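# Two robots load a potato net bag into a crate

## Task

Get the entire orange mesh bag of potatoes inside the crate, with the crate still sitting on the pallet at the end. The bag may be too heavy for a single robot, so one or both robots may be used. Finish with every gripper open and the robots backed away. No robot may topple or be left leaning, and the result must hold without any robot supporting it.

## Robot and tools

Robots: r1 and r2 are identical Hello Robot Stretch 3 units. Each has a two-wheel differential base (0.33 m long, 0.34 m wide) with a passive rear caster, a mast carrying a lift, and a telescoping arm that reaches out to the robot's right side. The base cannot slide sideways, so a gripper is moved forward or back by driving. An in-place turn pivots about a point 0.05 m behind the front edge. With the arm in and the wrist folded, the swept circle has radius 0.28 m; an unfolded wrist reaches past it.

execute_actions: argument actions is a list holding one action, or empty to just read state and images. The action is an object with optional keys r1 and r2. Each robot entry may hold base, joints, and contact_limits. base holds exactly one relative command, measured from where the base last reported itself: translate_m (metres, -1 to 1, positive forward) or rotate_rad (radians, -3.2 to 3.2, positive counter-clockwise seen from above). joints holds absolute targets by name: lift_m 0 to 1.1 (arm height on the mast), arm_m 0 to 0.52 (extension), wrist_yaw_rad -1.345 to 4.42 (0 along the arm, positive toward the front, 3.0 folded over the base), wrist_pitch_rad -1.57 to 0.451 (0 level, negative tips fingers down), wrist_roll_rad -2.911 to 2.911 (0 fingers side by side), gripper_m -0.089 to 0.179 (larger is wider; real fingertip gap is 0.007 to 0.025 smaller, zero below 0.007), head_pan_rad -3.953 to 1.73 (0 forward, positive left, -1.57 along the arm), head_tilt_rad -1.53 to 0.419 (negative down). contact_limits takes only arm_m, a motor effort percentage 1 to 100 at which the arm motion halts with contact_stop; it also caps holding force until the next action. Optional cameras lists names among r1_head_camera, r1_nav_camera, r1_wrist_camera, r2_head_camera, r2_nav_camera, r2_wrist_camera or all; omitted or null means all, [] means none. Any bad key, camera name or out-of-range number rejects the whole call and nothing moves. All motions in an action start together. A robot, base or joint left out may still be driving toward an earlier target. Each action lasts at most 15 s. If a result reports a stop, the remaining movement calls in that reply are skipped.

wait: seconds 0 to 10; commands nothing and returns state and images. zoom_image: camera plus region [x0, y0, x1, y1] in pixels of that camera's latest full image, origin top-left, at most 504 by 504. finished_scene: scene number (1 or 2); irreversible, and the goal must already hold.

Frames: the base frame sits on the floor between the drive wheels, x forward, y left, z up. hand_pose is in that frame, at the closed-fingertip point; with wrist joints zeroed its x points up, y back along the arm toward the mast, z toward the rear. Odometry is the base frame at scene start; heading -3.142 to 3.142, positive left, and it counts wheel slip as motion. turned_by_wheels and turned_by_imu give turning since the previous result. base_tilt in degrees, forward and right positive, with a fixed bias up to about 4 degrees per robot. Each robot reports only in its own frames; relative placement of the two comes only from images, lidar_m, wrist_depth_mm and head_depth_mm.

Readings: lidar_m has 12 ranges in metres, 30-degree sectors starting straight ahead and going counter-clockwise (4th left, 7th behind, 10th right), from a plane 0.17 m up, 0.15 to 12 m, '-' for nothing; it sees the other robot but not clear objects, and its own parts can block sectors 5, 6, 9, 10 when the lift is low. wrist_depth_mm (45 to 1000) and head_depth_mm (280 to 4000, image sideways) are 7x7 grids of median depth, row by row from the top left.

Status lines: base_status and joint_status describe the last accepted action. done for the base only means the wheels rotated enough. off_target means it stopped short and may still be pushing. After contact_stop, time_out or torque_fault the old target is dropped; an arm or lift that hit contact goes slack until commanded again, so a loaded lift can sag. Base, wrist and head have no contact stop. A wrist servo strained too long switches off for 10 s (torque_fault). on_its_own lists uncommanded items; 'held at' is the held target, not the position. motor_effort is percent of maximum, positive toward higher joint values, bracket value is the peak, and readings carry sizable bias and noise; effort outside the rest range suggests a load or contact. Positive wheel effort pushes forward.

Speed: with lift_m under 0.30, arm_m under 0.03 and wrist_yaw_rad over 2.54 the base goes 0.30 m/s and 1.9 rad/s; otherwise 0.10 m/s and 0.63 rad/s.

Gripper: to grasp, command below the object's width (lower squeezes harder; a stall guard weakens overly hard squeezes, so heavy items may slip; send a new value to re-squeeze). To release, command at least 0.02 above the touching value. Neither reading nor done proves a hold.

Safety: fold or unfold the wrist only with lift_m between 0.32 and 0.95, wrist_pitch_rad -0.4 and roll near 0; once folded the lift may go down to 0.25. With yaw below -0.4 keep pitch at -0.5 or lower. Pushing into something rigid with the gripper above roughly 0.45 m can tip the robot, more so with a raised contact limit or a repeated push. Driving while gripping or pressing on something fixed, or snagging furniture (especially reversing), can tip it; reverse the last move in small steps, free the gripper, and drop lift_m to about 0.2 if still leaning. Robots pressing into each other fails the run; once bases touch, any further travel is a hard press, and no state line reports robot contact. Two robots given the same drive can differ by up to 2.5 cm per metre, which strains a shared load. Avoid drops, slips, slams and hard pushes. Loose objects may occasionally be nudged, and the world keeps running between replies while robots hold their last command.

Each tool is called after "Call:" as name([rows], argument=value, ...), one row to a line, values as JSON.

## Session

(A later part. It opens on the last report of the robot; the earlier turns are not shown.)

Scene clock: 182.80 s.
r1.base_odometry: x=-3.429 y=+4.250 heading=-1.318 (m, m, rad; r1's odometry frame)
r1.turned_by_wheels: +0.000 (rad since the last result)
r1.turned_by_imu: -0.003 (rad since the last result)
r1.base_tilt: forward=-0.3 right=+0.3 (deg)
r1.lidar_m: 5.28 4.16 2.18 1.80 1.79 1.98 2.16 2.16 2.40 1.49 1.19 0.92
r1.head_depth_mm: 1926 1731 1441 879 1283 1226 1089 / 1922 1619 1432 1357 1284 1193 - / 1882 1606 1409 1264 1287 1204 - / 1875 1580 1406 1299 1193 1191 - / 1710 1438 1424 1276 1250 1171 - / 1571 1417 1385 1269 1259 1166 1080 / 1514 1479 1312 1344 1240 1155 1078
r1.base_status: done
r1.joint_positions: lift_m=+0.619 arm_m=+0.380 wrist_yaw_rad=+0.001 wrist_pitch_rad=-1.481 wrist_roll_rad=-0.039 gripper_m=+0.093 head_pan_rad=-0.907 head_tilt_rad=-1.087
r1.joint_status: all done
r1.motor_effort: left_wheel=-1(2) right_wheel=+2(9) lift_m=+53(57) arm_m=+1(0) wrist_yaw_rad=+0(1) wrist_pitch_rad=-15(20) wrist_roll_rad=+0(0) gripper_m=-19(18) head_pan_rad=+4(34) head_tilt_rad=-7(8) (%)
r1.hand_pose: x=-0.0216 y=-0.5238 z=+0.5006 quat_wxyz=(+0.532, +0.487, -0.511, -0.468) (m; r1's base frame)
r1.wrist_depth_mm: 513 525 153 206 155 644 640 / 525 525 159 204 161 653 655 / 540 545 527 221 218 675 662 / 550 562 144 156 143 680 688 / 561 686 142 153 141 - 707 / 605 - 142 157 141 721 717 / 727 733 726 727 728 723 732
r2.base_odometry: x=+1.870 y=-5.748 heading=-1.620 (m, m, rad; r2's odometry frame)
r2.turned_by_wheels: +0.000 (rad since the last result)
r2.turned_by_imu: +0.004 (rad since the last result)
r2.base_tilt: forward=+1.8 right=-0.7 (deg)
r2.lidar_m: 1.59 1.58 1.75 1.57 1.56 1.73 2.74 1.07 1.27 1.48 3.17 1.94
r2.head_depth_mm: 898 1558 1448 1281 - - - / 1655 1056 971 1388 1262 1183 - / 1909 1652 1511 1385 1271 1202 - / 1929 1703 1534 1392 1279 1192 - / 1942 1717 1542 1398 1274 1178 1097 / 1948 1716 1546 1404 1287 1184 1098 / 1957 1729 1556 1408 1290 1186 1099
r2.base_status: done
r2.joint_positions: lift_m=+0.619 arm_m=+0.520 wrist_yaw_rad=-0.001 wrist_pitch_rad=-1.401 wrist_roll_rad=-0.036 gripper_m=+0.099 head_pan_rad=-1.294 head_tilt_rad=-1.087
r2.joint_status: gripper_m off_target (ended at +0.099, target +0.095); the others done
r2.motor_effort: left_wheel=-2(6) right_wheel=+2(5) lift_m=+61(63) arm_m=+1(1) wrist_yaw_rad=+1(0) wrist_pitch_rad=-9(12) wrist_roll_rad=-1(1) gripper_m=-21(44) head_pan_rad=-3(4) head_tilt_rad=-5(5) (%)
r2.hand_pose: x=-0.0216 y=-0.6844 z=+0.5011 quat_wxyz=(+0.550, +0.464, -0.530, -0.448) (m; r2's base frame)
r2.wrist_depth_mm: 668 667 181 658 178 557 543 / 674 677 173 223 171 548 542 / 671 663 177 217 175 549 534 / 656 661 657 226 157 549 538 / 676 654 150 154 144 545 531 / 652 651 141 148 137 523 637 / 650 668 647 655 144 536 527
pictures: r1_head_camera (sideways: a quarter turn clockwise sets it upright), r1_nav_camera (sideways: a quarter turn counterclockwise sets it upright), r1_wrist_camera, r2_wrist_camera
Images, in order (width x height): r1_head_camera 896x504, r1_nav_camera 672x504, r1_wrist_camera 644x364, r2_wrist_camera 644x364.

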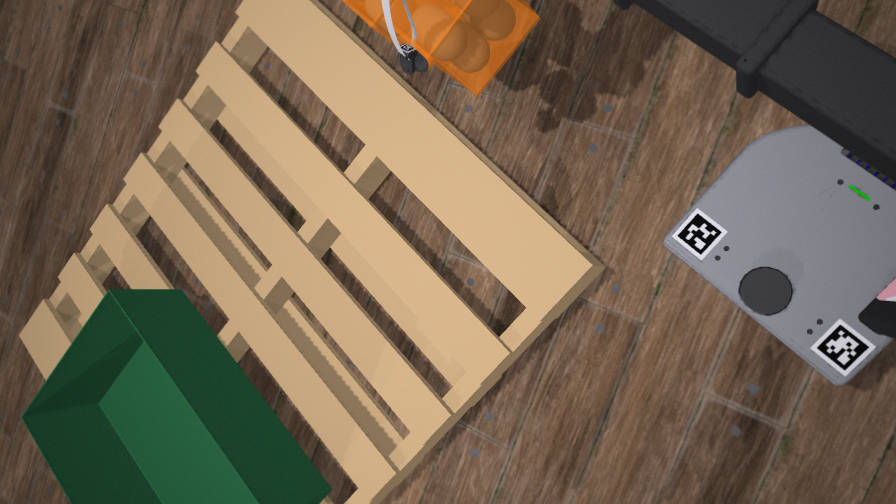

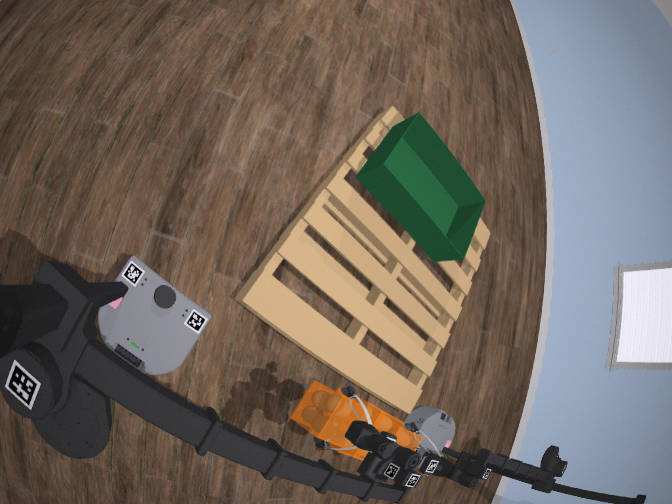

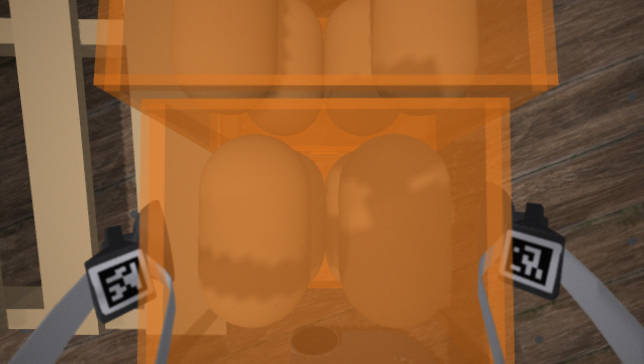

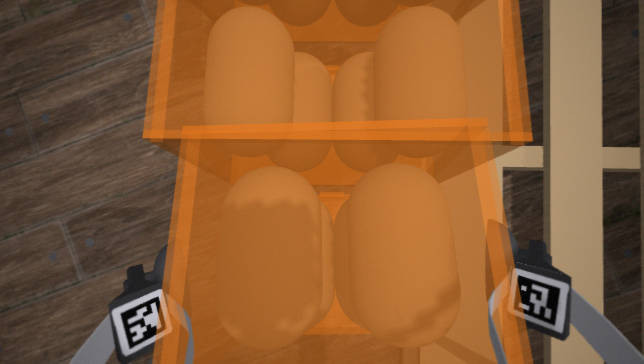

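Call:
execute_actions([
  {"r1":{"base":{"translate_m":0.5},"joints":{"head_pan_rad":-1.2}},"r2":{"base":{"translate_m":-0.5},"joints":{"head_pan_rad":-1.9,"head_tilt_rad":-1.2}}},
], cameras=["r2_wrist_camera","r1_wrist_camera","r2_head_camera","r1_head_camera"])

Scene clock: 197.70 s.
r1.base_odometry: x=-3.303 y=+3.766 heading=-1.318 (m, m, rad; r1's odometry frame)
r1.turned_by_wheels: +0.000 (rad since the last result)
r1.turned_by_imu: -0.004 (rad since the last result)
r1.base_tilt: forward=-0.4 right=+0.2 (deg)
r1.lidar_m: 4.88 4.67 2.40 1.97 1.96 2.17 2.64 2.63 2.91 1.49 0.50 0.49
r1.head_depth_mm: 1647 1519 1215 1329 - 1194 1115 / 1908 1564 973 1220 1250 1160 - / 1903 1621 1437 1298 1184 1197 - / 1896 1552 1369 1335 1175 - - / 1876 1423 1357 1236 1230 1178 - / 1854 1424 1341 1221 1235 1158 1083 / 1834 1406 1325 1223 1245 1160 1080
r1.base_status: done
r1.joint_positions: lift_m=+0.619 arm_m=+0.380 wrist_yaw_rad=+0.001 wrist_pitch_rad=-1.481 wrist_roll_rad=-0.039 gripper_m=+0.093 head_pan_rad=-1.193 head_tilt_rad=-1.087
r1.joint_status: all done
r1.motor_effort: left_wheel=+1(3) right_wheel=+1(7) lift_m=+54(53) arm_m=+0(1) wrist_yaw_rad=+0(1) wrist_pitch_rad=-15(15) wrist_roll_rad=+0(0) gripper_m=-19(19) head_pan_rad=-4(22) head_tilt_rad=-8(8) (%)
r1.hand_pose: x=-0.0216 y=-0.5239 z=+0.5006 quat_wxyz=(+0.532, +0.487, -0.511, -0.468) (m; r1's base frame)
r1.wrist_depth_mm: 464 523 153 207 155 524 644 / 466 524 159 204 161 535 659 / 469 537 218 221 217 542 668 / 461 559 143 155 143 556 676 / 461 572 142 153 141 - 704 / 448 - 142 157 140 579 716 / 724 741 739 728 728 732 730
r2.base_odometry: x=+1.895 y=-5.249 heading=-1.620 (m, m, rad; r2's odometry frame)
r2.turned_by_wheels: +0.000 (rad since the last result)
r2.turned_by_imu: +0.005 (rad since the last result)
r2.base_tilt: forward=+1.8 right=-0.8 (deg)
r2.lidar_m: 2.05 2.05 1.70 1.40 1.39 1.55 2.46 0.82 0.71 1.48 3.33 2.51
r2.head_depth_mm: 1381 1374 1280 1251 1237 - - / 1449 1393 1262 1238 - - - / 1450 1376 1366 - 1242 - 1082 / 1518 1425 1295 1217 1230 1149 1097 / 1725 1375 1333 1276 1214 1171 1103 / - 929 1306 1300 1211 1175 1107 / 1466 1415 1322 1217 1165 1174 1111
r2.base_status: done
r2.joint_positions: lift_m=+0.619 arm_m=+0.520 wrist_yaw_rad=-0.001 wrist_pitch_rad=-1.401 wrist_roll_rad=-0.036 gripper_m=+0.099 head_pan_rad=-1.893 head_tilt_rad=-1.185
r2.joint_status: all done
r2.motor_effort: left_wheel=-2(6) right_wheel=+2(4) lift_m=+61(61) arm_m=+1(1) wrist_yaw_rad=+0(1) wrist_pitch_rad=-8(9) wrist_roll_rad=-1(1) gripper_m=-22(22) head_pan_rad=-5(44) head_tilt_rad=-7(17) (%)
r2.hand_pose: x=-0.0216 y=-0.6844 z=+0.5011 quat_wxyz=(+0.550, +0.464, -0.531, -0.448) (m; r2's base frame)
r2.wrist_depth_mm: 671 669 181 542 178 537 438 / 668 653 173 225 171 539 429 / 655 652 175 219 175 529 426 / 656 524 534 230 157 528 434 / 664 532 150 156 145 527 431 / 657 665 142 148 138 529 528 / 657 533 532 533 143 531 528
pictures: r1_head_camera (sideways: a quarter turn clockwise sets it upright), r1_wrist_camera, r2_head_camera (sideways: a quarter turn clockwise sets it upright), r2_wrist_camera
Images, in order (width x height): r1_head_camera 896x504, r1_wrist_camera 644x364, r2_head_camera 896x504, r2_wrist_camera 644x364.

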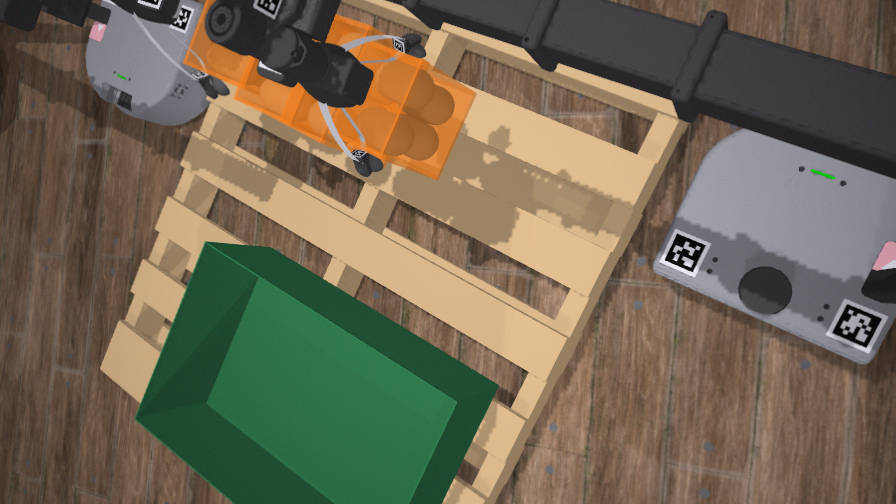

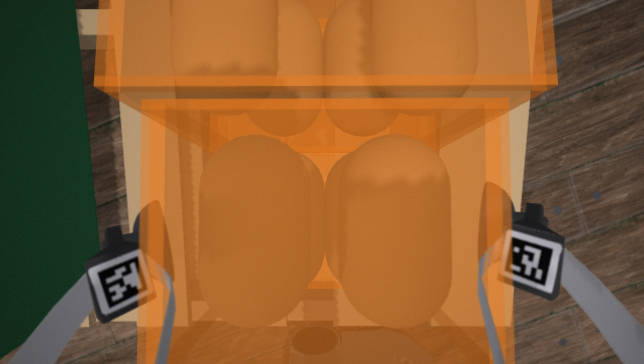

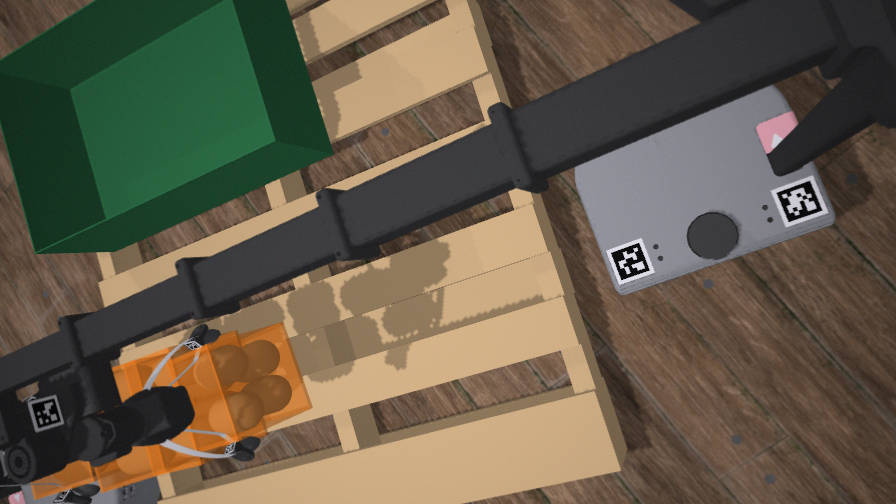

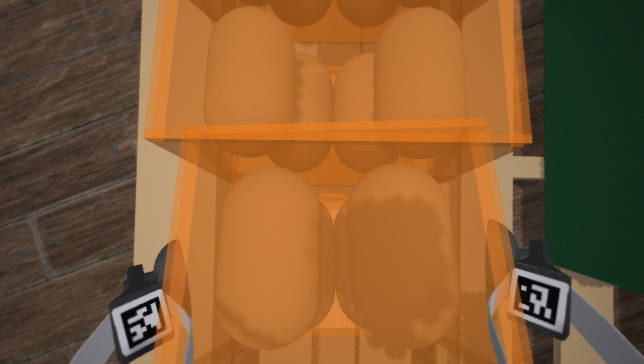

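Call:
execute_actions([
  {"r1":{"base":{"translate_m":0.58},"joints":{"head_pan_rad":-1.4}},"r2":{"base":{"translate_m":-0.58},"joints":{"head_pan_rad":-1.6}}},
], cameras=["r2_wrist_camera","r1_wrist_camera","r2_head_camera","r1_head_camera"])

Scene clock: 207.13 s.
r1.base_odometry: x=-3.158 y=+3.204 heading=-1.318 (m, m, rad; r1's odometry frame)
r1.turned_by_wheels: +0.000 (rad since the last result)
r1.turned_by_imu: -0.005 (rad since the last result)
r1.base_tilt: forward=-0.5 right=+0.2 (deg)
r1.lidar_m: 4.52 5.22 2.67 2.17 2.16 2.38 3.19 3.16 0.34 0.33 0.35 2.87
r1.head_depth_mm: 1934 1764 1462 1354 1283 1172 1117 / 831 1542 1332 1270 1179 - - / 1647 1556 925 1222 1145 1220 - / 1905 1515 1324 1249 1146 - - / 1849 1678 1421 1226 1187 1172 1092 / 1841 1660 1504 1367 1219 1164 1086 / 1837 1650 1489 1359 1255 1162 1071
r1.base_status: done
r1.joint_positions: lift_m=+0.619 arm_m=+0.380 wrist_yaw_rad=+0.001 wrist_pitch_rad=-1.484 wrist_roll_rad=-0.039 gripper_m=+0.093 head_pan_rad=-1.393 head_tilt_rad=-1.087
r1.joint_status: all done
r1.motor_effort: left_wheel=+1(4) right_wheel=+1(7) lift_m=+53(53) arm_m=+1(0) wrist_yaw_rad=+0(1) wrist_pitch_rad=-14(15) wrist_roll_rad=+0(0) gripper_m=-19(19) head_pan_rad=-3(23) head_tilt_rad=-7(7) (%)
r1.hand_pose: x=-0.0216 y=-0.5232 z=+0.5006 quat_wxyz=(+0.532, +0.487, -0.510, -0.468) (m; r1's base frame)
r1.wrist_depth_mm: 644 380 156 210 156 388 521 / 647 411 159 206 161 389 539 / 668 450 494 220 218 460 542 / 674 447 145 158 144 462 550 / 686 685 142 153 141 - 581 / 701 - 141 155 140 459 606 / 725 714 397 397 384 729 735
r2.base_odometry: x=+1.923 y=-4.669 heading=-1.620 (m, m, rad; r2's odometry frame)
r2.turned_by_wheels: +0.000 (rad since the last result)
r2.turned_by_imu: +0.005 (rad since the last result)
r2.base_tilt: forward=+1.8 right=-0.7 (deg)
r2.lidar_m: 2.59 2.59 1.46 1.20 1.20 1.33 2.13 6.06 0.60 0.58 0.60 3.14
r2.head_depth_mm: 1681 1546 1431 1327 1241 1169 - / 1681 1534 1445 - - - 1089 / - 1379 1291 1305 1234 - - / - 945 1212 1289 1232 1169 1092 / 1343 1367 1284 1222 1216 1169 1106 / 1704 1424 1305 1239 1210 1176 1107 / 1708 1458 1334 1307 1221 1179 1106
r2.base_status: done
r2.joint_positions: lift_m=+0.619 arm_m=+0.520 wrist_yaw_rad=-0.001 wrist_pitch_rad=-1.406 wrist_roll_rad=-0.035 gripper_m=+0.099 head_pan_rad=-1.607 head_tilt_rad=-1.185
r2.joint_status: all done
r2.motor_effort: left_wheel=-3(7) right_wheel=+3(4) lift_m=+61(61) arm_m=+1(1) wrist_yaw_rad=+1(2) wrist_pitch_rad=-7(9) wrist_roll_rad=-1(1) gripper_m=-22(22) head_pan_rad=+4(31) head_tilt_rad=-6(6) (%)
r2.hand_pose: x=-0.0217 y=-0.6831 z=+0.5010 quat_wxyz=(+0.549, +0.465, -0.530, -0.450) (m; r2's base frame)
r2.wrist_depth_mm: 551 533 202 249 182 439 649 / 542 538 174 226 173 430 650 / 536 535 177 219 174 440 649 / 549 536 442 230 160 437 651 / 539 544 151 156 146 436 647 / 537 649 141 148 138 397 651 / 524 539 527 525 141 583 647
pictures: r1_head_camera (sideways: a quarter turn clockwise sets it upright), r1_wrist_camera, r2_head_camera (sideways: a quarter turn clockwise sets it upright), r2_wrist_camera
Images, in order (width x height): r1_head_camera 896x504, r1_wrist_camera 644x364, r2_head_camera 896x504, r2_wrist_camera 644x364.

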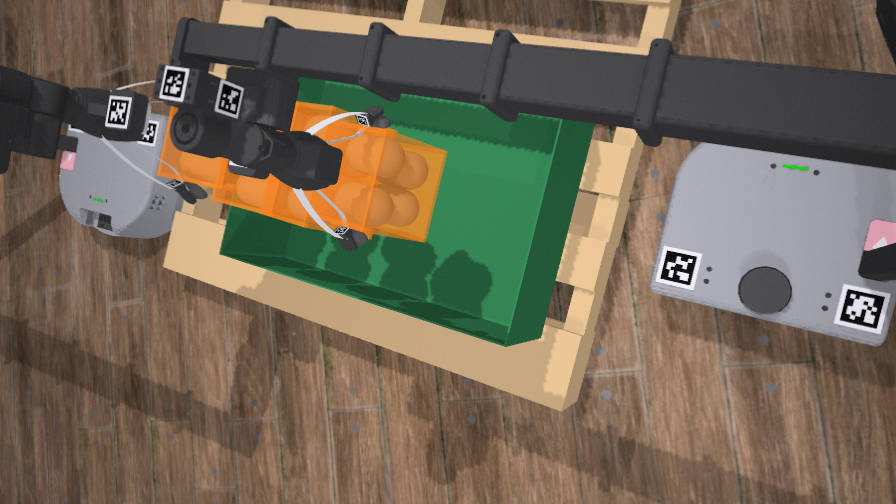

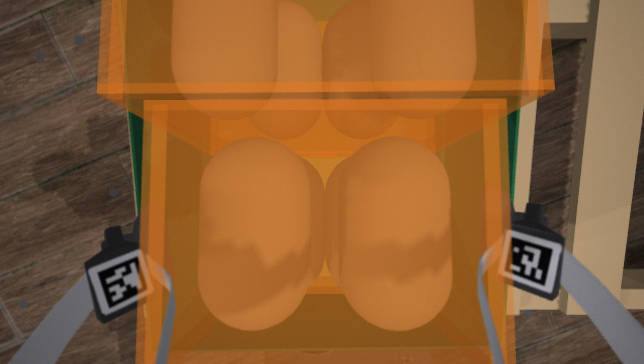

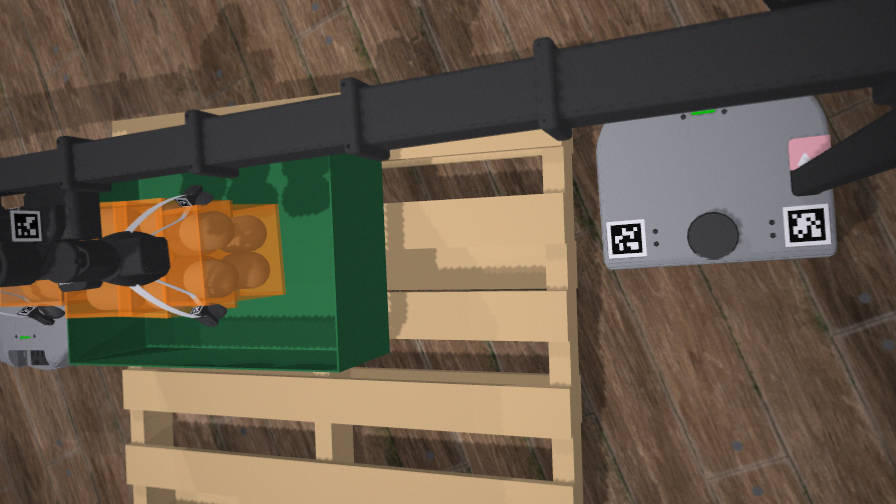

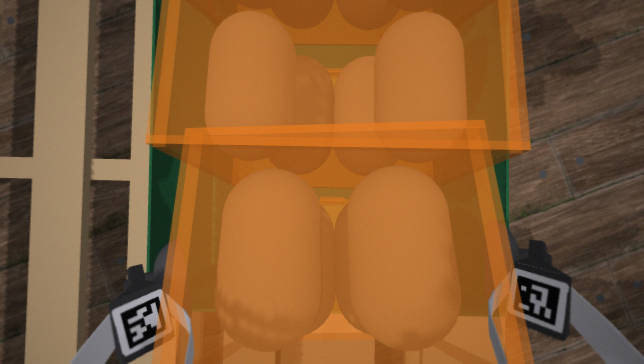

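Call:
execute_actions([
  {"r1":{"joints":{"lift_m":0.46}},"r2":{"joints":{"lift_m":0.46}}},
], cameras=["r2_wrist_camera","r1_wrist_camera","r2_head_camera","r1_head_camera"])

Scene clock: 214.50 s.
r1.base_odometry: x=-3.158 y=+3.204 heading=-1.318 (m, m, rad; r1's odometry frame)
r1.turned_by_wheels: +0.000 (rad since the last result)
r1.turned_by_imu: +0.001 (rad since the last result)
r1.base_tilt: forward=-0.4 right=+0.2 (deg)
r1.lidar_m: 4.53 5.23 2.66 2.17 2.17 2.38 3.18 3.17 0.34 0.33 0.35 2.88
r1.head_depth_mm: 1949 1715 1399 1309 1261 1174 1120 / 1880 1506 - 1208 1143 1176 1113 / 1573 1537 1142 1207 1169 - - / 1896 1523 1342 1234 1151 - - / 1861 1660 1434 1228 1178 1176 1100 / 1857 1657 1485 1364 1229 1162 1083 / 1834 1647 1497 1350 1254 1160 1083
r1.base_status: not commanded
r1.joint_positions: lift_m=+0.460 arm_m=+0.380 wrist_yaw_rad=+0.001 wrist_pitch_rad=-1.484 wrist_roll_rad=-0.039 gripper_m=+0.093 head_pan_rad=-1.393 head_tilt_rad=-1.087
r1.joint_status: all done
r1.motor_effort: left_wheel=+1(0) right_wheel=+1(1) lift_m=+41(49) arm_m=+1(1) wrist_yaw_rad=-1(1) wrist_pitch_rad=-14(14) wrist_roll_rad=-1(0) gripper_m=-19(19) head_pan_rad=-3(3) head_tilt_rad=-7(7) (%)
r1.hand_pose: x=-0.0216 y=-0.5232 z=+0.3411 quat_wxyz=(+0.532, +0.487, -0.510, -0.469) (m; r1's base frame)
r1.wrist_depth_mm: 247 330 155 210 156 337 240 / 245 329 158 205 161 338 240 / 244 352 372 218 217 362 242 / 244 349 146 157 144 364 241 / 243 327 142 153 141 - 243 / 232 - 141 155 140 392 222 / 254 346 377 393 374 354 258
r2.base_odometry: x=+1.923 y=-4.669 heading=-1.620 (m, m, rad; r2's odometry frame)
r2.turned_by_wheels: +0.000 (rad since the last result)
r2.turned_by_imu: +0.001 (rad since the last result)
r2.base_tilt: forward=+1.8 right=-0.7 (deg)
r2.lidar_m: 2.60 2.59 1.46 1.20 1.20 1.33 2.13 6.06 0.60 0.58 0.61 3.13
r2.head_depth_mm: 1681 1543 1419 1321 1233 1170 - / 1683 1493 1298 1200 1152 - - / 1713 1354 1216 1308 1232 - - / 1091 - 1105 1286 1233 1168 1093 / 1483 1383 1276 1218 1216 1173 1102 / 1709 1423 1300 1241 1218 1178 1113 / 1705 1448 1337 1310 1217 1179 1110
r2.base_status: not commanded
r2.joint_positions: lift_m=+0.460 arm_m=+0.520 wrist_yaw_rad=-0.001 wrist_pitch_rad=-1.406 wrist_roll_rad=-0.035 gripper_m=+0.099 head_pan_rad=-1.607 head_tilt_rad=-1.185
r2.joint_status: all done
r2.motor_effort: left_wheel=-3(3) right_wheel=+3(3) lift_m=+34(56) arm_m=+1(1) wrist_yaw_rad=+1(1) wrist_pitch_rad=-7(7) wrist_roll_rad=-2(1) gripper_m=-21(22) head_pan_rad=+4(4) head_tilt_rad=-7(6) (%)
r2.hand_pose: x=-0.0217 y=-0.6831 z=+0.3420 quat_wxyz=(+0.549, +0.465, -0.530, -0.450) (m; r2's base frame)
r2.wrist_depth_mm: 224 316 204 249 183 345 229 / 225 316 176 226 173 343 230 / 224 315 176 221 174 341 228 / 225 320 377 229 161 341 226 / 226 320 151 157 145 338 227 / 225 283 142 148 138 369 217 / 226 249 243 245 141 272 232
pictures: r1_head_camera (sideways: a quarter turn clockwise sets it upright), r1_wrist_camera, r2_head_camera (sideways: a quarter turn clockwise sets it upright), r2_wrist_camera
Images, in order (width x height): r1_head_camera 896x504, r1_wrist_camera 644x364, r2_head_camera 896x504, r2_wrist_camera 644x364.

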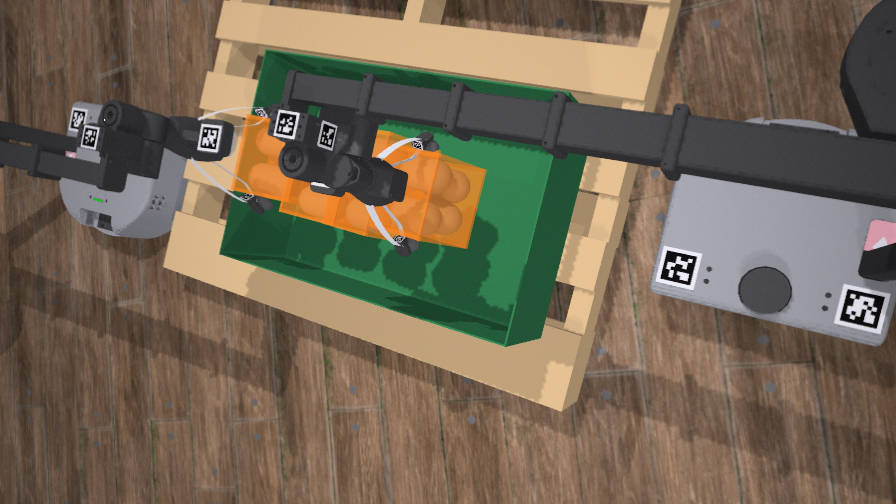

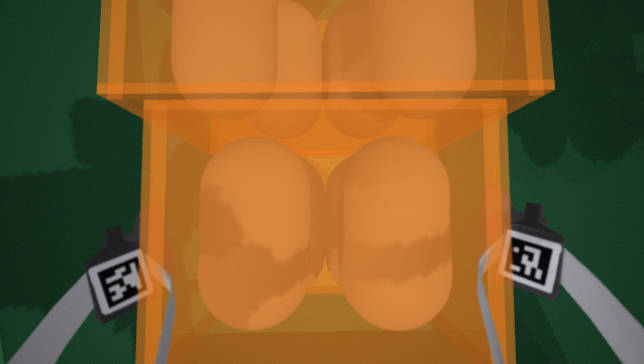

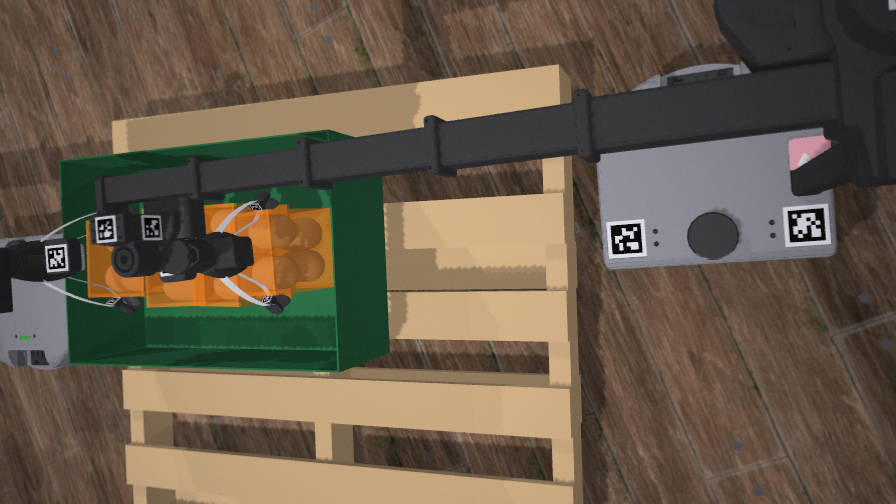

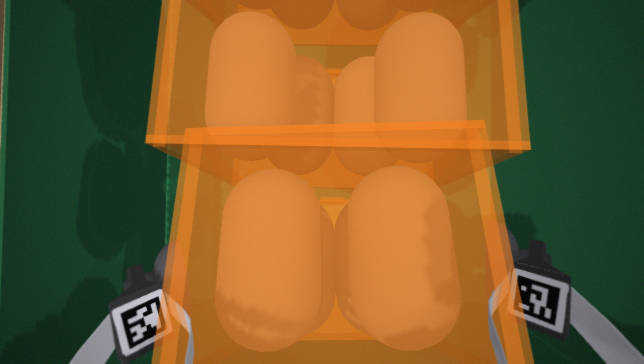

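Call:
execute_actions([
  {"r1":{"joints":{"lift_m":0.37,"arm_m":0.365}},"r2":{"joints":{"lift_m":0.37,"wrist_pitch_rad":-1.37}}},
], cameras=["r2_wrist_camera","r1_wrist_camera","r1_head_camera"])

Scene clock: 220.93 s.
r1.base_odometry: x=-3.158 y=+3.204 heading=-1.318 (m, m, rad; r1's odometry frame)
r1.turned_by_wheels: +0.000 (rad since the last result)
r1.turned_by_imu: +0.001 (rad since the last result)
r1.base_tilt: forward=-0.3 right=+0.1 (deg)
r1.lidar_m: 4.53 5.24 2.66 2.17 2.17 2.39 3.19 3.17 0.34 0.33 0.34 2.87
r1.head_depth_mm: 1941 1721 1393 1301 1250 1175 1122 / 1884 1546 1317 1202 1143 1187 1129 / 1639 1099 1225 1188 1179 - - / 1883 1534 1333 1215 1148 - - / 1865 1664 1421 1229 1187 1170 1099 / 1846 1655 1489 1375 1232 1165 1079 / 1830 1637 1492 1361 1242 1158 1078
r1.base_status: not commanded
r1.joint_positions: lift_m=+0.370 arm_m=+0.366 wrist_yaw_rad=+0.000 wrist_pitch_rad=-1.481 wrist_roll_rad=-0.039 gripper_m=+0.093 head_pan_rad=-1.393 head_tilt_rad=-1.087
r1.joint_status: all done
r1.motor_effort: left_wheel=+0(1) right_wheel=+0(0) lift_m=+41(42) arm_m=-4(0) wrist_yaw_rad=+0(0) wrist_pitch_rad=-15(15) wrist_roll_rad=-1(1) gripper_m=-19(19) head_pan_rad=-3(2) head_tilt_rad=-7(7) (%)
r1.hand_pose: x=-0.0216 y=-0.5093 z=+0.2511 quat_wxyz=(+0.532, +0.486, -0.511, -0.468) (m; r1's base frame)
r1.wrist_depth_mm: 247 271 155 209 156 275 241 / 246 279 159 205 161 280 241 / 245 283 281 220 218 287 241 / 245 289 145 157 145 292 242 / 242 292 142 153 141 - 243 / 232 - 141 155 140 307 228 / 255 309 310 312 313 309 257
r2.base_odometry: x=+1.923 y=-4.669 heading=-1.620 (m, m, rad; r2's odometry frame)
r2.turned_by_wheels: +0.000 (rad since the last result)
r2.turned_by_imu: +0.000 (rad since the last result)
r2.base_tilt: forward=+1.8 right=-0.7 (deg)
r2.lidar_m: 2.61 2.59 1.46 1.20 1.20 1.33 2.13 6.06 0.59 0.58 0.60 3.16
r2.head_depth_mm: 1660 1536 1424 1324 1239 1181 - / 1673 1490 1297 1200 1154 - - / 1641 1376 1255 1294 1229 - - / 1188 1259 1156 1287 1235 1167 1091 / 1341 1387 1268 1217 1215 1171 1109 / 1707 1424 1307 1235 1213 1174 1109 / 1719 1452 1336 1303 1223 1176 1110
r2.base_status: not commanded
r2.joint_positions: lift_m=+0.370 arm_m=+0.520 wrist_yaw_rad=-0.002 wrist_pitch_rad=-1.347 wrist_roll_rad=-0.034 gripper_m=+0.099 head_pan_rad=-1.607 head_tilt_rad=-1.185
r2.joint_status: all done
r2.motor_effort: left_wheel=-3(3) right_wheel=+3(4) lift_m=+34(35) arm_m=+1(1) wrist_yaw_rad=+1(2) wrist_pitch_rad=-7(8) wrist_roll_rad=-2(2) gripper_m=-21(22) head_pan_rad=+4(3) head_tilt_rad=-7(6) (%)
r2.hand_pose: x=-0.0217 y=-0.6982 z=+0.2535 quat_wxyz=(+0.562, +0.448, -0.543, -0.434) (m; r2's base frame)
r2.wrist_depth_mm: 222 301 301 249 208 303 230 / 222 297 182 233 180 295 229 / 224 298 180 226 178 292 229 / 226 289 290 230 169 290 229 / 226 288 153 158 146 286 228 / 227 282 142 149 138 282 217 / 226 279 210 278 139 278 231
pictures: r1_head_camera (sideways: a quarter turn clockwise sets it upright), r1_wrist_camera, r2_wrist_camera
Images, in order (width x height): r1_head_camera 896x504, r1_wrist_camera 644x364, r2_wrist_camera 644x364.

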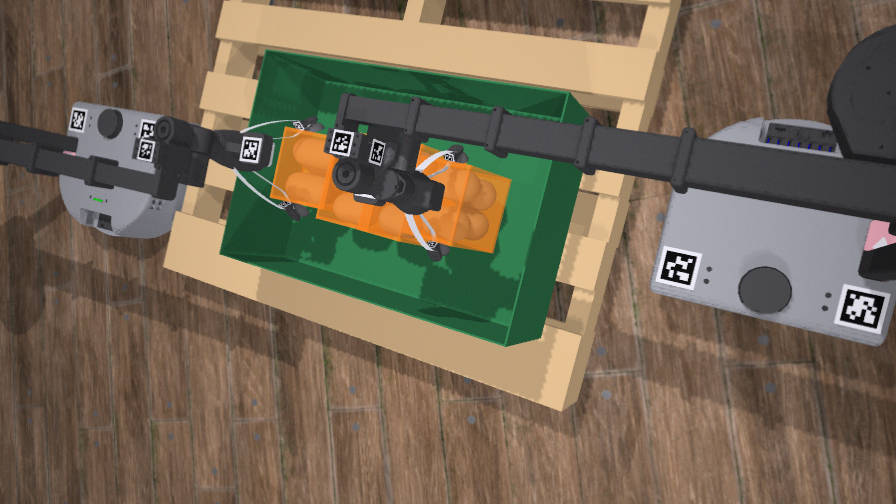

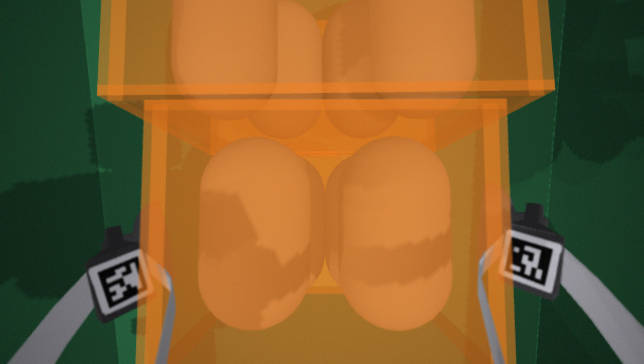

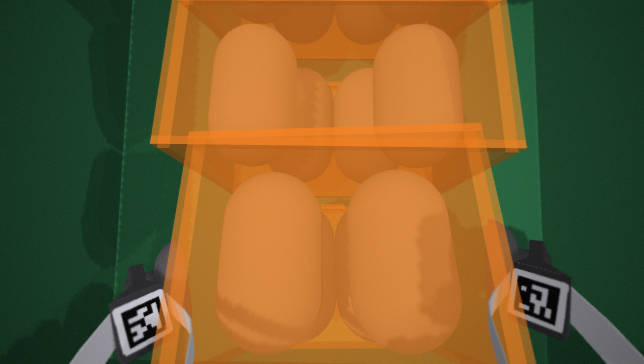

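Call:
execute_actions([
  {"r1":{"joints":{"lift_m":0.338}},"r2":{"joints":{"lift_m":0.338}}},
], cameras=[])

Call:
execute_actions([
  {"r1":{"joints":{"gripper_m":0.16}},"r2":{"joints":{"gripper_m":0.16}}},
], cameras=[])

Call:
execute_actions([
  {"r1":{"joints":{"lift_m":0.5}},"r2":{"joints":{"lift_m":0.5}}},
], cameras=[])

Call:
execute_actions([
  {"r1":{"joints":{"arm_m":0.03}},"r2":{"joints":{"arm_m":0.12}}},
], cameras=["r1_head_camera","r2_head_camera"])

Scene clock: 234.43 s.
r1.base_odometry: x=-3.158 y=+3.204 heading=-1.318 (m, m, rad; r1's odometry frame)
r1.turned_by_wheels: +0.000 (rad since the last result)
r1.turned_by_imu: +0.001 (rad since the last result)
r1.base_tilt: forward=-0.5 right=+0.3 (deg)
r1.lidar_m: 4.51 5.21 2.66 2.17 2.15 2.38 3.18 3.16 0.34 0.33 0.34 2.87
r1.head_depth_mm: 1923 1728 1404 1308 1254 1183 1118 / 1883 1561 1317 1205 1139 1194 1125 / 1605 1121 1248 1171 1185 - - / 1876 1516 1334 1211 1145 - - / 1872 1673 1436 1225 1183 1180 1099 / 1836 1671 1509 1352 1234 1166 1083 / 1828 1648 1489 1359 1246 1160 1077
r1.base_status: not commanded
r1.joint_positions: lift_m=+0.338 arm_m=+0.365 wrist_yaw_rad=+0.000 wrist_pitch_rad=-1.526 wrist_roll_rad=-0.039 gripper_m=+0.093 head_pan_rad=-1.393 head_tilt_rad=-1.087
r1.joint_status: all done
r1.motor_effort: left_wheel=+1(0) right_wheel=+0(1) lift_m=+30(41) arm_m=-1(5) wrist_yaw_rad=+1(0) wrist_pitch_rad=+2(15) wrist_roll_rad=-1(1) gripper_m=-19(19) head_pan_rad=-4(2) head_tilt_rad=-7(7) (%)
r1.hand_pose: x=-0.0216 y=-0.4977 z=+0.2198 quat_wxyz=(+0.521, +0.498, -0.501, -0.479) (m; r1's base frame)
r1.wrist_depth_mm: 235 236 137 185 140 236 238 / 242 244 149 194 150 245 241 / 247 252 250 249 249 253 243 / 245 258 140 151 139 259 242 / 243 263 140 152 140 - 243 / 231 - 143 162 143 278 223 / 255 280 283 283 283 283 256
r2.base_odometry: x=+1.923 y=-4.669 heading=-1.620 (m, m, rad; r2's odometry frame)
r2.turned_by_wheels: +0.000 (rad since the last result)
r2.turned_by_imu: +0.000 (rad since the last result)
r2.base_tilt: forward=+1.8 right=-0.7 (deg)
r2.lidar_m: 2.61 2.59 1.46 1.20 1.20 1.33 2.14 6.06 0.60 0.58 0.61 3.15
r2.head_depth_mm: 1679 1543 1428 1321 1234 1181 - / 1677 1493 1287 1206 1151 - - / 1638 1380 1249 1269 1238 - - / 1161 1287 1174 1294 1235 1167 1091 / 1341 1371 1269 1218 1217 1173 1103 / 1694 1424 1309 1239 1221 1181 1106 / 1714 1450 1339 1301 1227 1179 1112
r2.base_status: not commanded
r2.joint_positions: lift_m=+0.339 arm_m=+0.520 wrist_yaw_rad=-0.003 wrist_pitch_rad=-1.393 wrist_roll_rad=-0.031 gripper_m=+0.099 head_pan_rad=-1.607 head_tilt_rad=-1.186
r2.joint_status: all done
r2.motor_effort: left_wheel=-4(4) right_wheel=+4(5) lift_m=+20(33) arm_m=+0(1) wrist_yaw_rad=+2(2) wrist_pitch_rad=+8(8) wrist_roll_rad=-3(3) gripper_m=-22(22) head_pan_rad=+4(4) head_tilt_rad=-7(7) (%)
r2.hand_pose: x=-0.0217 y=-0.6864 z=+0.2208 quat_wxyz=(+0.550, +0.460, -0.534, -0.448) (m; r2's base frame)
r2.wrist_depth_mm: 224 265 154 210 154 260 229 / 224 261 154 203 154 259 229 / 224 260 221 211 176 256 228 / 224 259 155 162 145 257 229 / 224 258 143 150 140 255 227 / 224 256 139 147 137 253 216 / 227 251 254 252 253 250 233
pictures: none
No camera images: the call's "cameras" was empty. Leave "cameras" out to get every camera's image.

Scene clock: 235.60 s.
r1.base_odometry: x=-3.158 y=+3.204 heading=-1.318 (m, m, rad; r1's odometry frame)
r1.turned_by_wheels: +0.000 (rad since the last result)
r1.turned_by_imu: +0.000 (rad since the last result)
r1.base_tilt: forward=-0.6 right=+0.2 (deg)
r1.lidar_m: 4.49 5.26 2.66 2.17 2.17 2.38 3.19 3.16 0.34 0.33 0.35 2.87
r1.head_depth_mm: 1933 1713 1399 1305 1252 1171 1116 / 1885 1570 1318 1207 1146 1177 1129 / 1606 1247 1256 1168 1178 - - / 1891 1513 1330 1210 1153 - - / 1877 1664 1429 1224 1173 1179 1103 / 1851 1639 1499 1367 1227 1164 1087 / 1830 1651 1483 1362 1248 1159 1075
r1.base_status: not commanded
r1.joint_positions: lift_m=+0.338 arm_m=+0.365 wrist_yaw_rad=+0.000 wrist_pitch_rad=-1.525 wrist_roll_rad=-0.039 gripper_m=+0.160 head_pan_rad=-1.393 head_tilt_rad=-1.087
r1.joint_status: all done
r1.motor_effort: left_wheel=+1(0) right_wheel=+0(0) lift_m=+33(32) arm_m=-3(2) wrist_yaw_rad=+0(1) wrist_pitch_rad=+2(2) wrist_roll_rad=-1(1) gripper_m=+1(79) head_pan_rad=-3(3) head_tilt_rad=-8(8) (%)
r1.hand_pose: x=-0.0216 y=-0.4978 z=+0.2197 quat_wxyz=(+0.521, +0.498, -0.501, -0.479) (m; r1's base frame)
r1.wrist_depth_mm: 234 236 137 185 140 235 237 / 241 244 149 194 150 245 242 / 244 251 249 250 250 252 241 / 244 258 139 150 139 261 243 / 244 263 140 151 139 268 243 / 231 - 142 161 142 278 223 / 262 282 283 283 285 286 257
r2.base_odometry: x=+1.923 y=-4.669 heading=-1.620 (m, m, rad; r2's odometry frame)
r2.turned_by_wheels: +0.000 (rad since the last result)
r2.turned_by_imu: +0.000 (rad since the last result)
r2.base_tilt: forward=+1.7 right=-0.7 (deg)
r2.lidar_m: 2.61 2.59 1.46 1.20 1.20 1.33 2.13 6.05 0.59 0.58 0.61 3.14
r2.head_depth_mm: 1666 1542 1417 1329 1237 1178 - / 1682 1495 1290 1197 1153 - - / 1647 1378 1253 1265 1237 - - / 1168 1286 1172 1292 1229 1170 1090 / 1344 1369 1266 1218 1217 1172 1105 / 1698 1432 1306 1238 1221 1177 1108 / 1714 1453 1340 1301 1223 1179 1112
r2.base_status: not commanded
r2.joint_positions: lift_m=+0.338 arm_m=+0.520 wrist_yaw_rad=-0.003 wrist_pitch_rad=-1.391 wrist_roll_rad=-0.031 gripper_m=+0.160 head_pan_rad=-1.607 head_tilt_rad=-1.186
r2.joint_status: all done
r2.motor_effort: left_wheel=-4(4) right_wheel=+4(4) lift_m=+24(25) arm_m=+1(1) wrist_yaw_rad=+2(2) wrist_pitch_rad=+7(8) wrist_roll_rad=-3(3) gripper_m=+2(85) head_pan_rad=+4(4) head_tilt_rad=-7(7) (%)
r2.hand_pose: x=-0.0217 y=-0.6868 z=+0.2207 quat_wxyz=(+0.551, +0.460, -0.534, -0.447) (m; r2's base frame)
r2.wrist_depth_mm: 223 264 154 211 154 262 229 / 224 261 154 203 154 259 228 / 225 259 219 210 198 257 229 / 224 258 154 163 145 254 228 / 225 258 141 148 139 254 227 / 227 254 138 146 136 253 216 / 225 254 252 253 251 251 233
pictures: none
No camera images: the call's "cameras" was empty. Leave "cameras" out to get every camera's image.

Scene clock: 237.90 s.
r1.base_odometry: x=-3.158 y=+3.204 heading=-1.318 (m, m, rad; r1's odometry frame)
r1.turned_by_wheels: +0.000 (rad since the last result)
r1.turned_by_imu: +0.000 (rad since the last result)
r1.base_tilt: forward=-0.6 right=+0.3 (deg)
r1.lidar_m: 4.50 5.20 2.66 2.17 2.16 2.38 3.19 3.16 0.34 0.33 0.34 2.87
r1.head_depth_mm: 1933 1722 1395 1305 1251 1178 1115 / 1840 1513 - 1255 1160 1176 1120 / 1601 1532 1101 1202 1145 - - / 1886 1525 1338 1226 1150 - - / 1878 1671 1417 1228 1183 1184 1094 / 1845 1653 1499 1364 1235 1165 1084 / 1838 1646 1489 1353 1247 1158 1080
r1.base_status: not commanded
r1.joint_positions: lift_m=+0.499 arm_m=+0.365 wrist_yaw_rad=+0.000 wrist_pitch_rad=-1.480 wrist_roll_rad=-0.039 gripper_m=+0.160 head_pan_rad=-1.393 head_tilt_rad=-1.087
r1.joint_status: all done
r1.motor_effort: left_wheel=+1(1) right_wheel=+0(0) lift_m=+53(54) arm_m=-2(2) wrist_yaw_rad=+0(0) wrist_pitch_rad=-15(18) wrist_roll_rad=-1(1) gripper_m=+2(1) head_pan_rad=-3(3) head_tilt_rad=-7(7) (%)
r1.hand_pose: x=-0.0216 y=-0.5093 z=+0.3806 quat_wxyz=(+0.532, +0.486, -0.511, -0.468) (m; r1's base frame)
r1.wrist_depth_mm: 246 331 154 208 156 333 251 / 245 328 158 205 161 338 254 / 250 351 407 220 216 362 254 / 257 350 144 157 144 349 269 / 264 409 142 152 141 431 269 / 582 - 140 154 139 396 458 / 269 344 357 369 354 345 269
r2.base_odometry: x=+1.923 y=-4.669 heading=-1.620 (m, m, rad; r2's odometry frame)
r2.turned_by_wheels: +0.000 (rad since the last result)
r2.turned_by_imu: +0.000 (rad since the last result)
r2.base_tilt: forward=+1.8 right=-0.7 (deg)
r2.lidar_m: 2.61 2.60 1.46 1.20 1.20 1.33 2.13 6.06 0.60 0.58 0.61 3.17
r2.head_depth_mm: 1674 1542 1427 1330 1238 1171 - / 1675 1495 1322 1203 1152 - - / 1702 1219 1251 1304 1230 - - / 1132 1081 1139 1291 1233 1161 1091 / 1486 1388 1277 1221 1216 1175 1104 / 1699 1429 1304 1237 1218 1172 1103 / 1706 1451 1336 1307 1220 1178 1109
r2.base_status: not commanded
r2.joint_positions: lift_m=+0.499 arm_m=+0.520 wrist_yaw_rad=-0.003 wrist_pitch_rad=-1.349 wrist_roll_rad=-0.032 gripper_m=+0.160 head_pan_rad=-1.607 head_tilt_rad=-1.186
r2.joint_status: all done
r2.motor_effort: left_wheel=-3(4) right_wheel=+2(4) lift_m=+61(63) arm_m=+1(2) wrist_yaw_rad=+2(3) wrist_pitch_rad=-6(8) wrist_roll_rad=-3(3) gripper_m=+0(1) head_pan_rad=+4(4) head_tilt_rad=-7(7) (%)
r2.hand_pose: x=-0.0217 y=-0.6978 z=+0.3825 quat_wxyz=(+0.560, +0.448, -0.544, -0.436) (m; r2's base frame)
r2.wrist_depth_mm: 440 317 209 247 205 344 555 / 443 316 181 234 179 347 266 / 436 318 180 225 177 343 269 / 431 318 421 228 164 341 265 / 337 318 153 156 145 370 266 / 337 283 142 148 137 394 522 / 520 282 283 284 138 310 264
pictures: none
No camera images: the call's "cameras" was empty. Leave "cameras" out to get every camera's image.

Scene clock: 242.03 s.
r1.base_odometry: x=-3.158 y=+3.204 heading=-1.318 (m, m, rad; r1's odometry frame)
r1.turned_by_wheels: +0.000 (rad since the last result)
r1.turned_by_imu: +0.001 (rad since the last result)
r1.base_tilt: forward=-0.2 right=+0.1 (deg)
r1.lidar_m: 4.50 5.26 2.66 2.17 2.16 2.38 3.19 3.17 0.38 0.37 0.38 2.87
r1.head_depth_mm: 1937 1718 1399 1303 1250 1181 1126 / 1615 1555 1357 1241 1141 1177 1118 / 1670 1550 1274 1210 1082 - - / 1876 1517 1348 1228 1139 - - / 1877 1684 1424 1221 1190 1176 1101 / 1854 1639 1500 1368 1225 1165 1085 / 1831 1656 1484 1356 1254 1158 1081
r1.base_status: not commanded
r1.joint_positions: lift_m=+0.500 arm_m=+0.030 wrist_yaw_rad=+0.002 wrist_pitch_rad=-1.515 wrist_roll_rad=-0.041 gripper_m=+0.160 head_pan_rad=-1.393 head_tilt_rad=-1.089
r1.joint_status: all done
r1.motor_effort: left_wheel=+1(4) right_wheel=+1(6) lift_m=+39(54) arm_m=-2(7) wrist_yaw_rad=-2(5) wrist_pitch_rad=-2(44) wrist_roll_rad=+1(4) gripper_m=+0(1) head_pan_rad=-2(2) head_tilt_rad=-6(8) (%)
r1.hand_pose: x=-0.0216 y=-0.1655 z=+0.3813 quat_wxyz=(+0.525, +0.496, -0.502, -0.476) (m; r1's base frame)
r1.wrist_depth_mm: 457 397 499 496 400 500 403 / 524 408 421 422 410 425 427 / 540 541 544 540 547 541 550 / 551 550 561 - - 560 569 / 571 565 577 - - - 585 / 586 587 593 - - - 597 / 606 607 611 - - 607 613
r2.base_odometry: x=+1.923 y=-4.669 heading=-1.620 (m, m, rad; r2's odometry frame)
r2.turned_by_wheels: +0.000 (rad since the last result)
r2.turned_by_imu: +0.000 (rad since the last result)
r2.base_tilt: forward=+1.8 right=-0.7 (deg)
r2.lidar_m: 2.61 2.60 1.46 1.20 1.20 1.33 2.13 6.07 0.56 0.55 0.57 3.16
r2.head_depth_mm: 1672 1535 1421 1319 1233 1174 - / 1671 1489 1289 1208 - - - / 1683 1380 1276 - 1231 - 1093 / 1477 1329 1187 1287 1234 1164 1094 / 1475 1383 1277 1206 1212 1170 1106 / 1706 1430 1304 1237 1219 1177 1111 / 1700 1442 1337 1305 1221 1179 1110
r2.base_status: not commanded
r2.joint_positions: lift_m=+0.500 arm_m=+0.120 wrist_yaw_rad=+0.000 wrist_pitch_rad=-1.369 wrist_roll_rad=-0.038 gripper_m=+0.160 head_pan_rad=-1.606 head_tilt_rad=-1.188
r2.joint_status: all done
r2.motor_effort: left_wheel=+0(11) right_wheel=+0(7) lift_m=+47(61) arm_m=-3(13) wrist_yaw_rad=+1(6) wrist_pitch_rad=+0(28) wrist_roll_rad=+0(6) gripper_m=+0(1) head_pan_rad=+4(4) head_tilt_rad=-5(7) (%)
r2.hand_pose: x=-0.0216 y=-0.2930 z=+0.3824 quat_wxyz=(+0.558, +0.456, -0.537, -0.439) (m; r2's base frame)
r2.wrist_depth_mm: 557 434 396 400 394 433 562 / 546 436 432 436 529 436 550 / 559 436 428 422 527 422 540 / 537 441 432 424 524 422 541 / 438 436 414 420 432 416 543 / 532 531 538 524 530 523 519 / 540 - 524 - - 532 527
pictures: r1_head_camera (sideways: a quarter turn clockwise sets it upright), r2_head_camera (sideways: a quarter turn clockwise sets it upright)
Images, in order (width x height): r1_head_camera 896x504, r2_head_camera 896x504.

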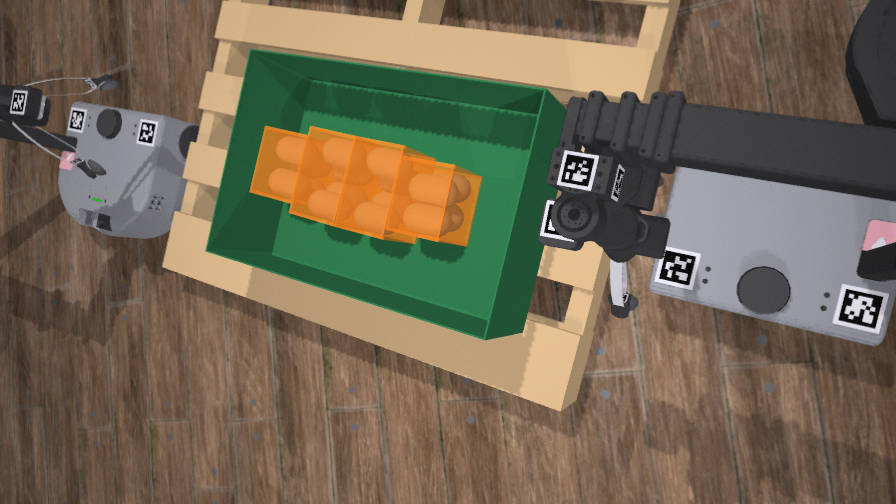

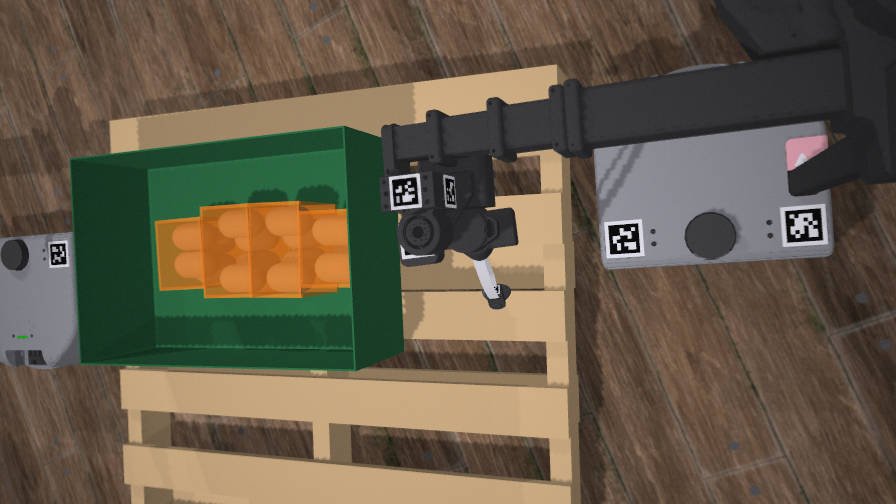

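The 0.16 opening didn't release the bag, so it was lifted again and dropped. It still ended up inside the crate.

Call:
finished_scene(scene=2)

The scene is finished: the task was done.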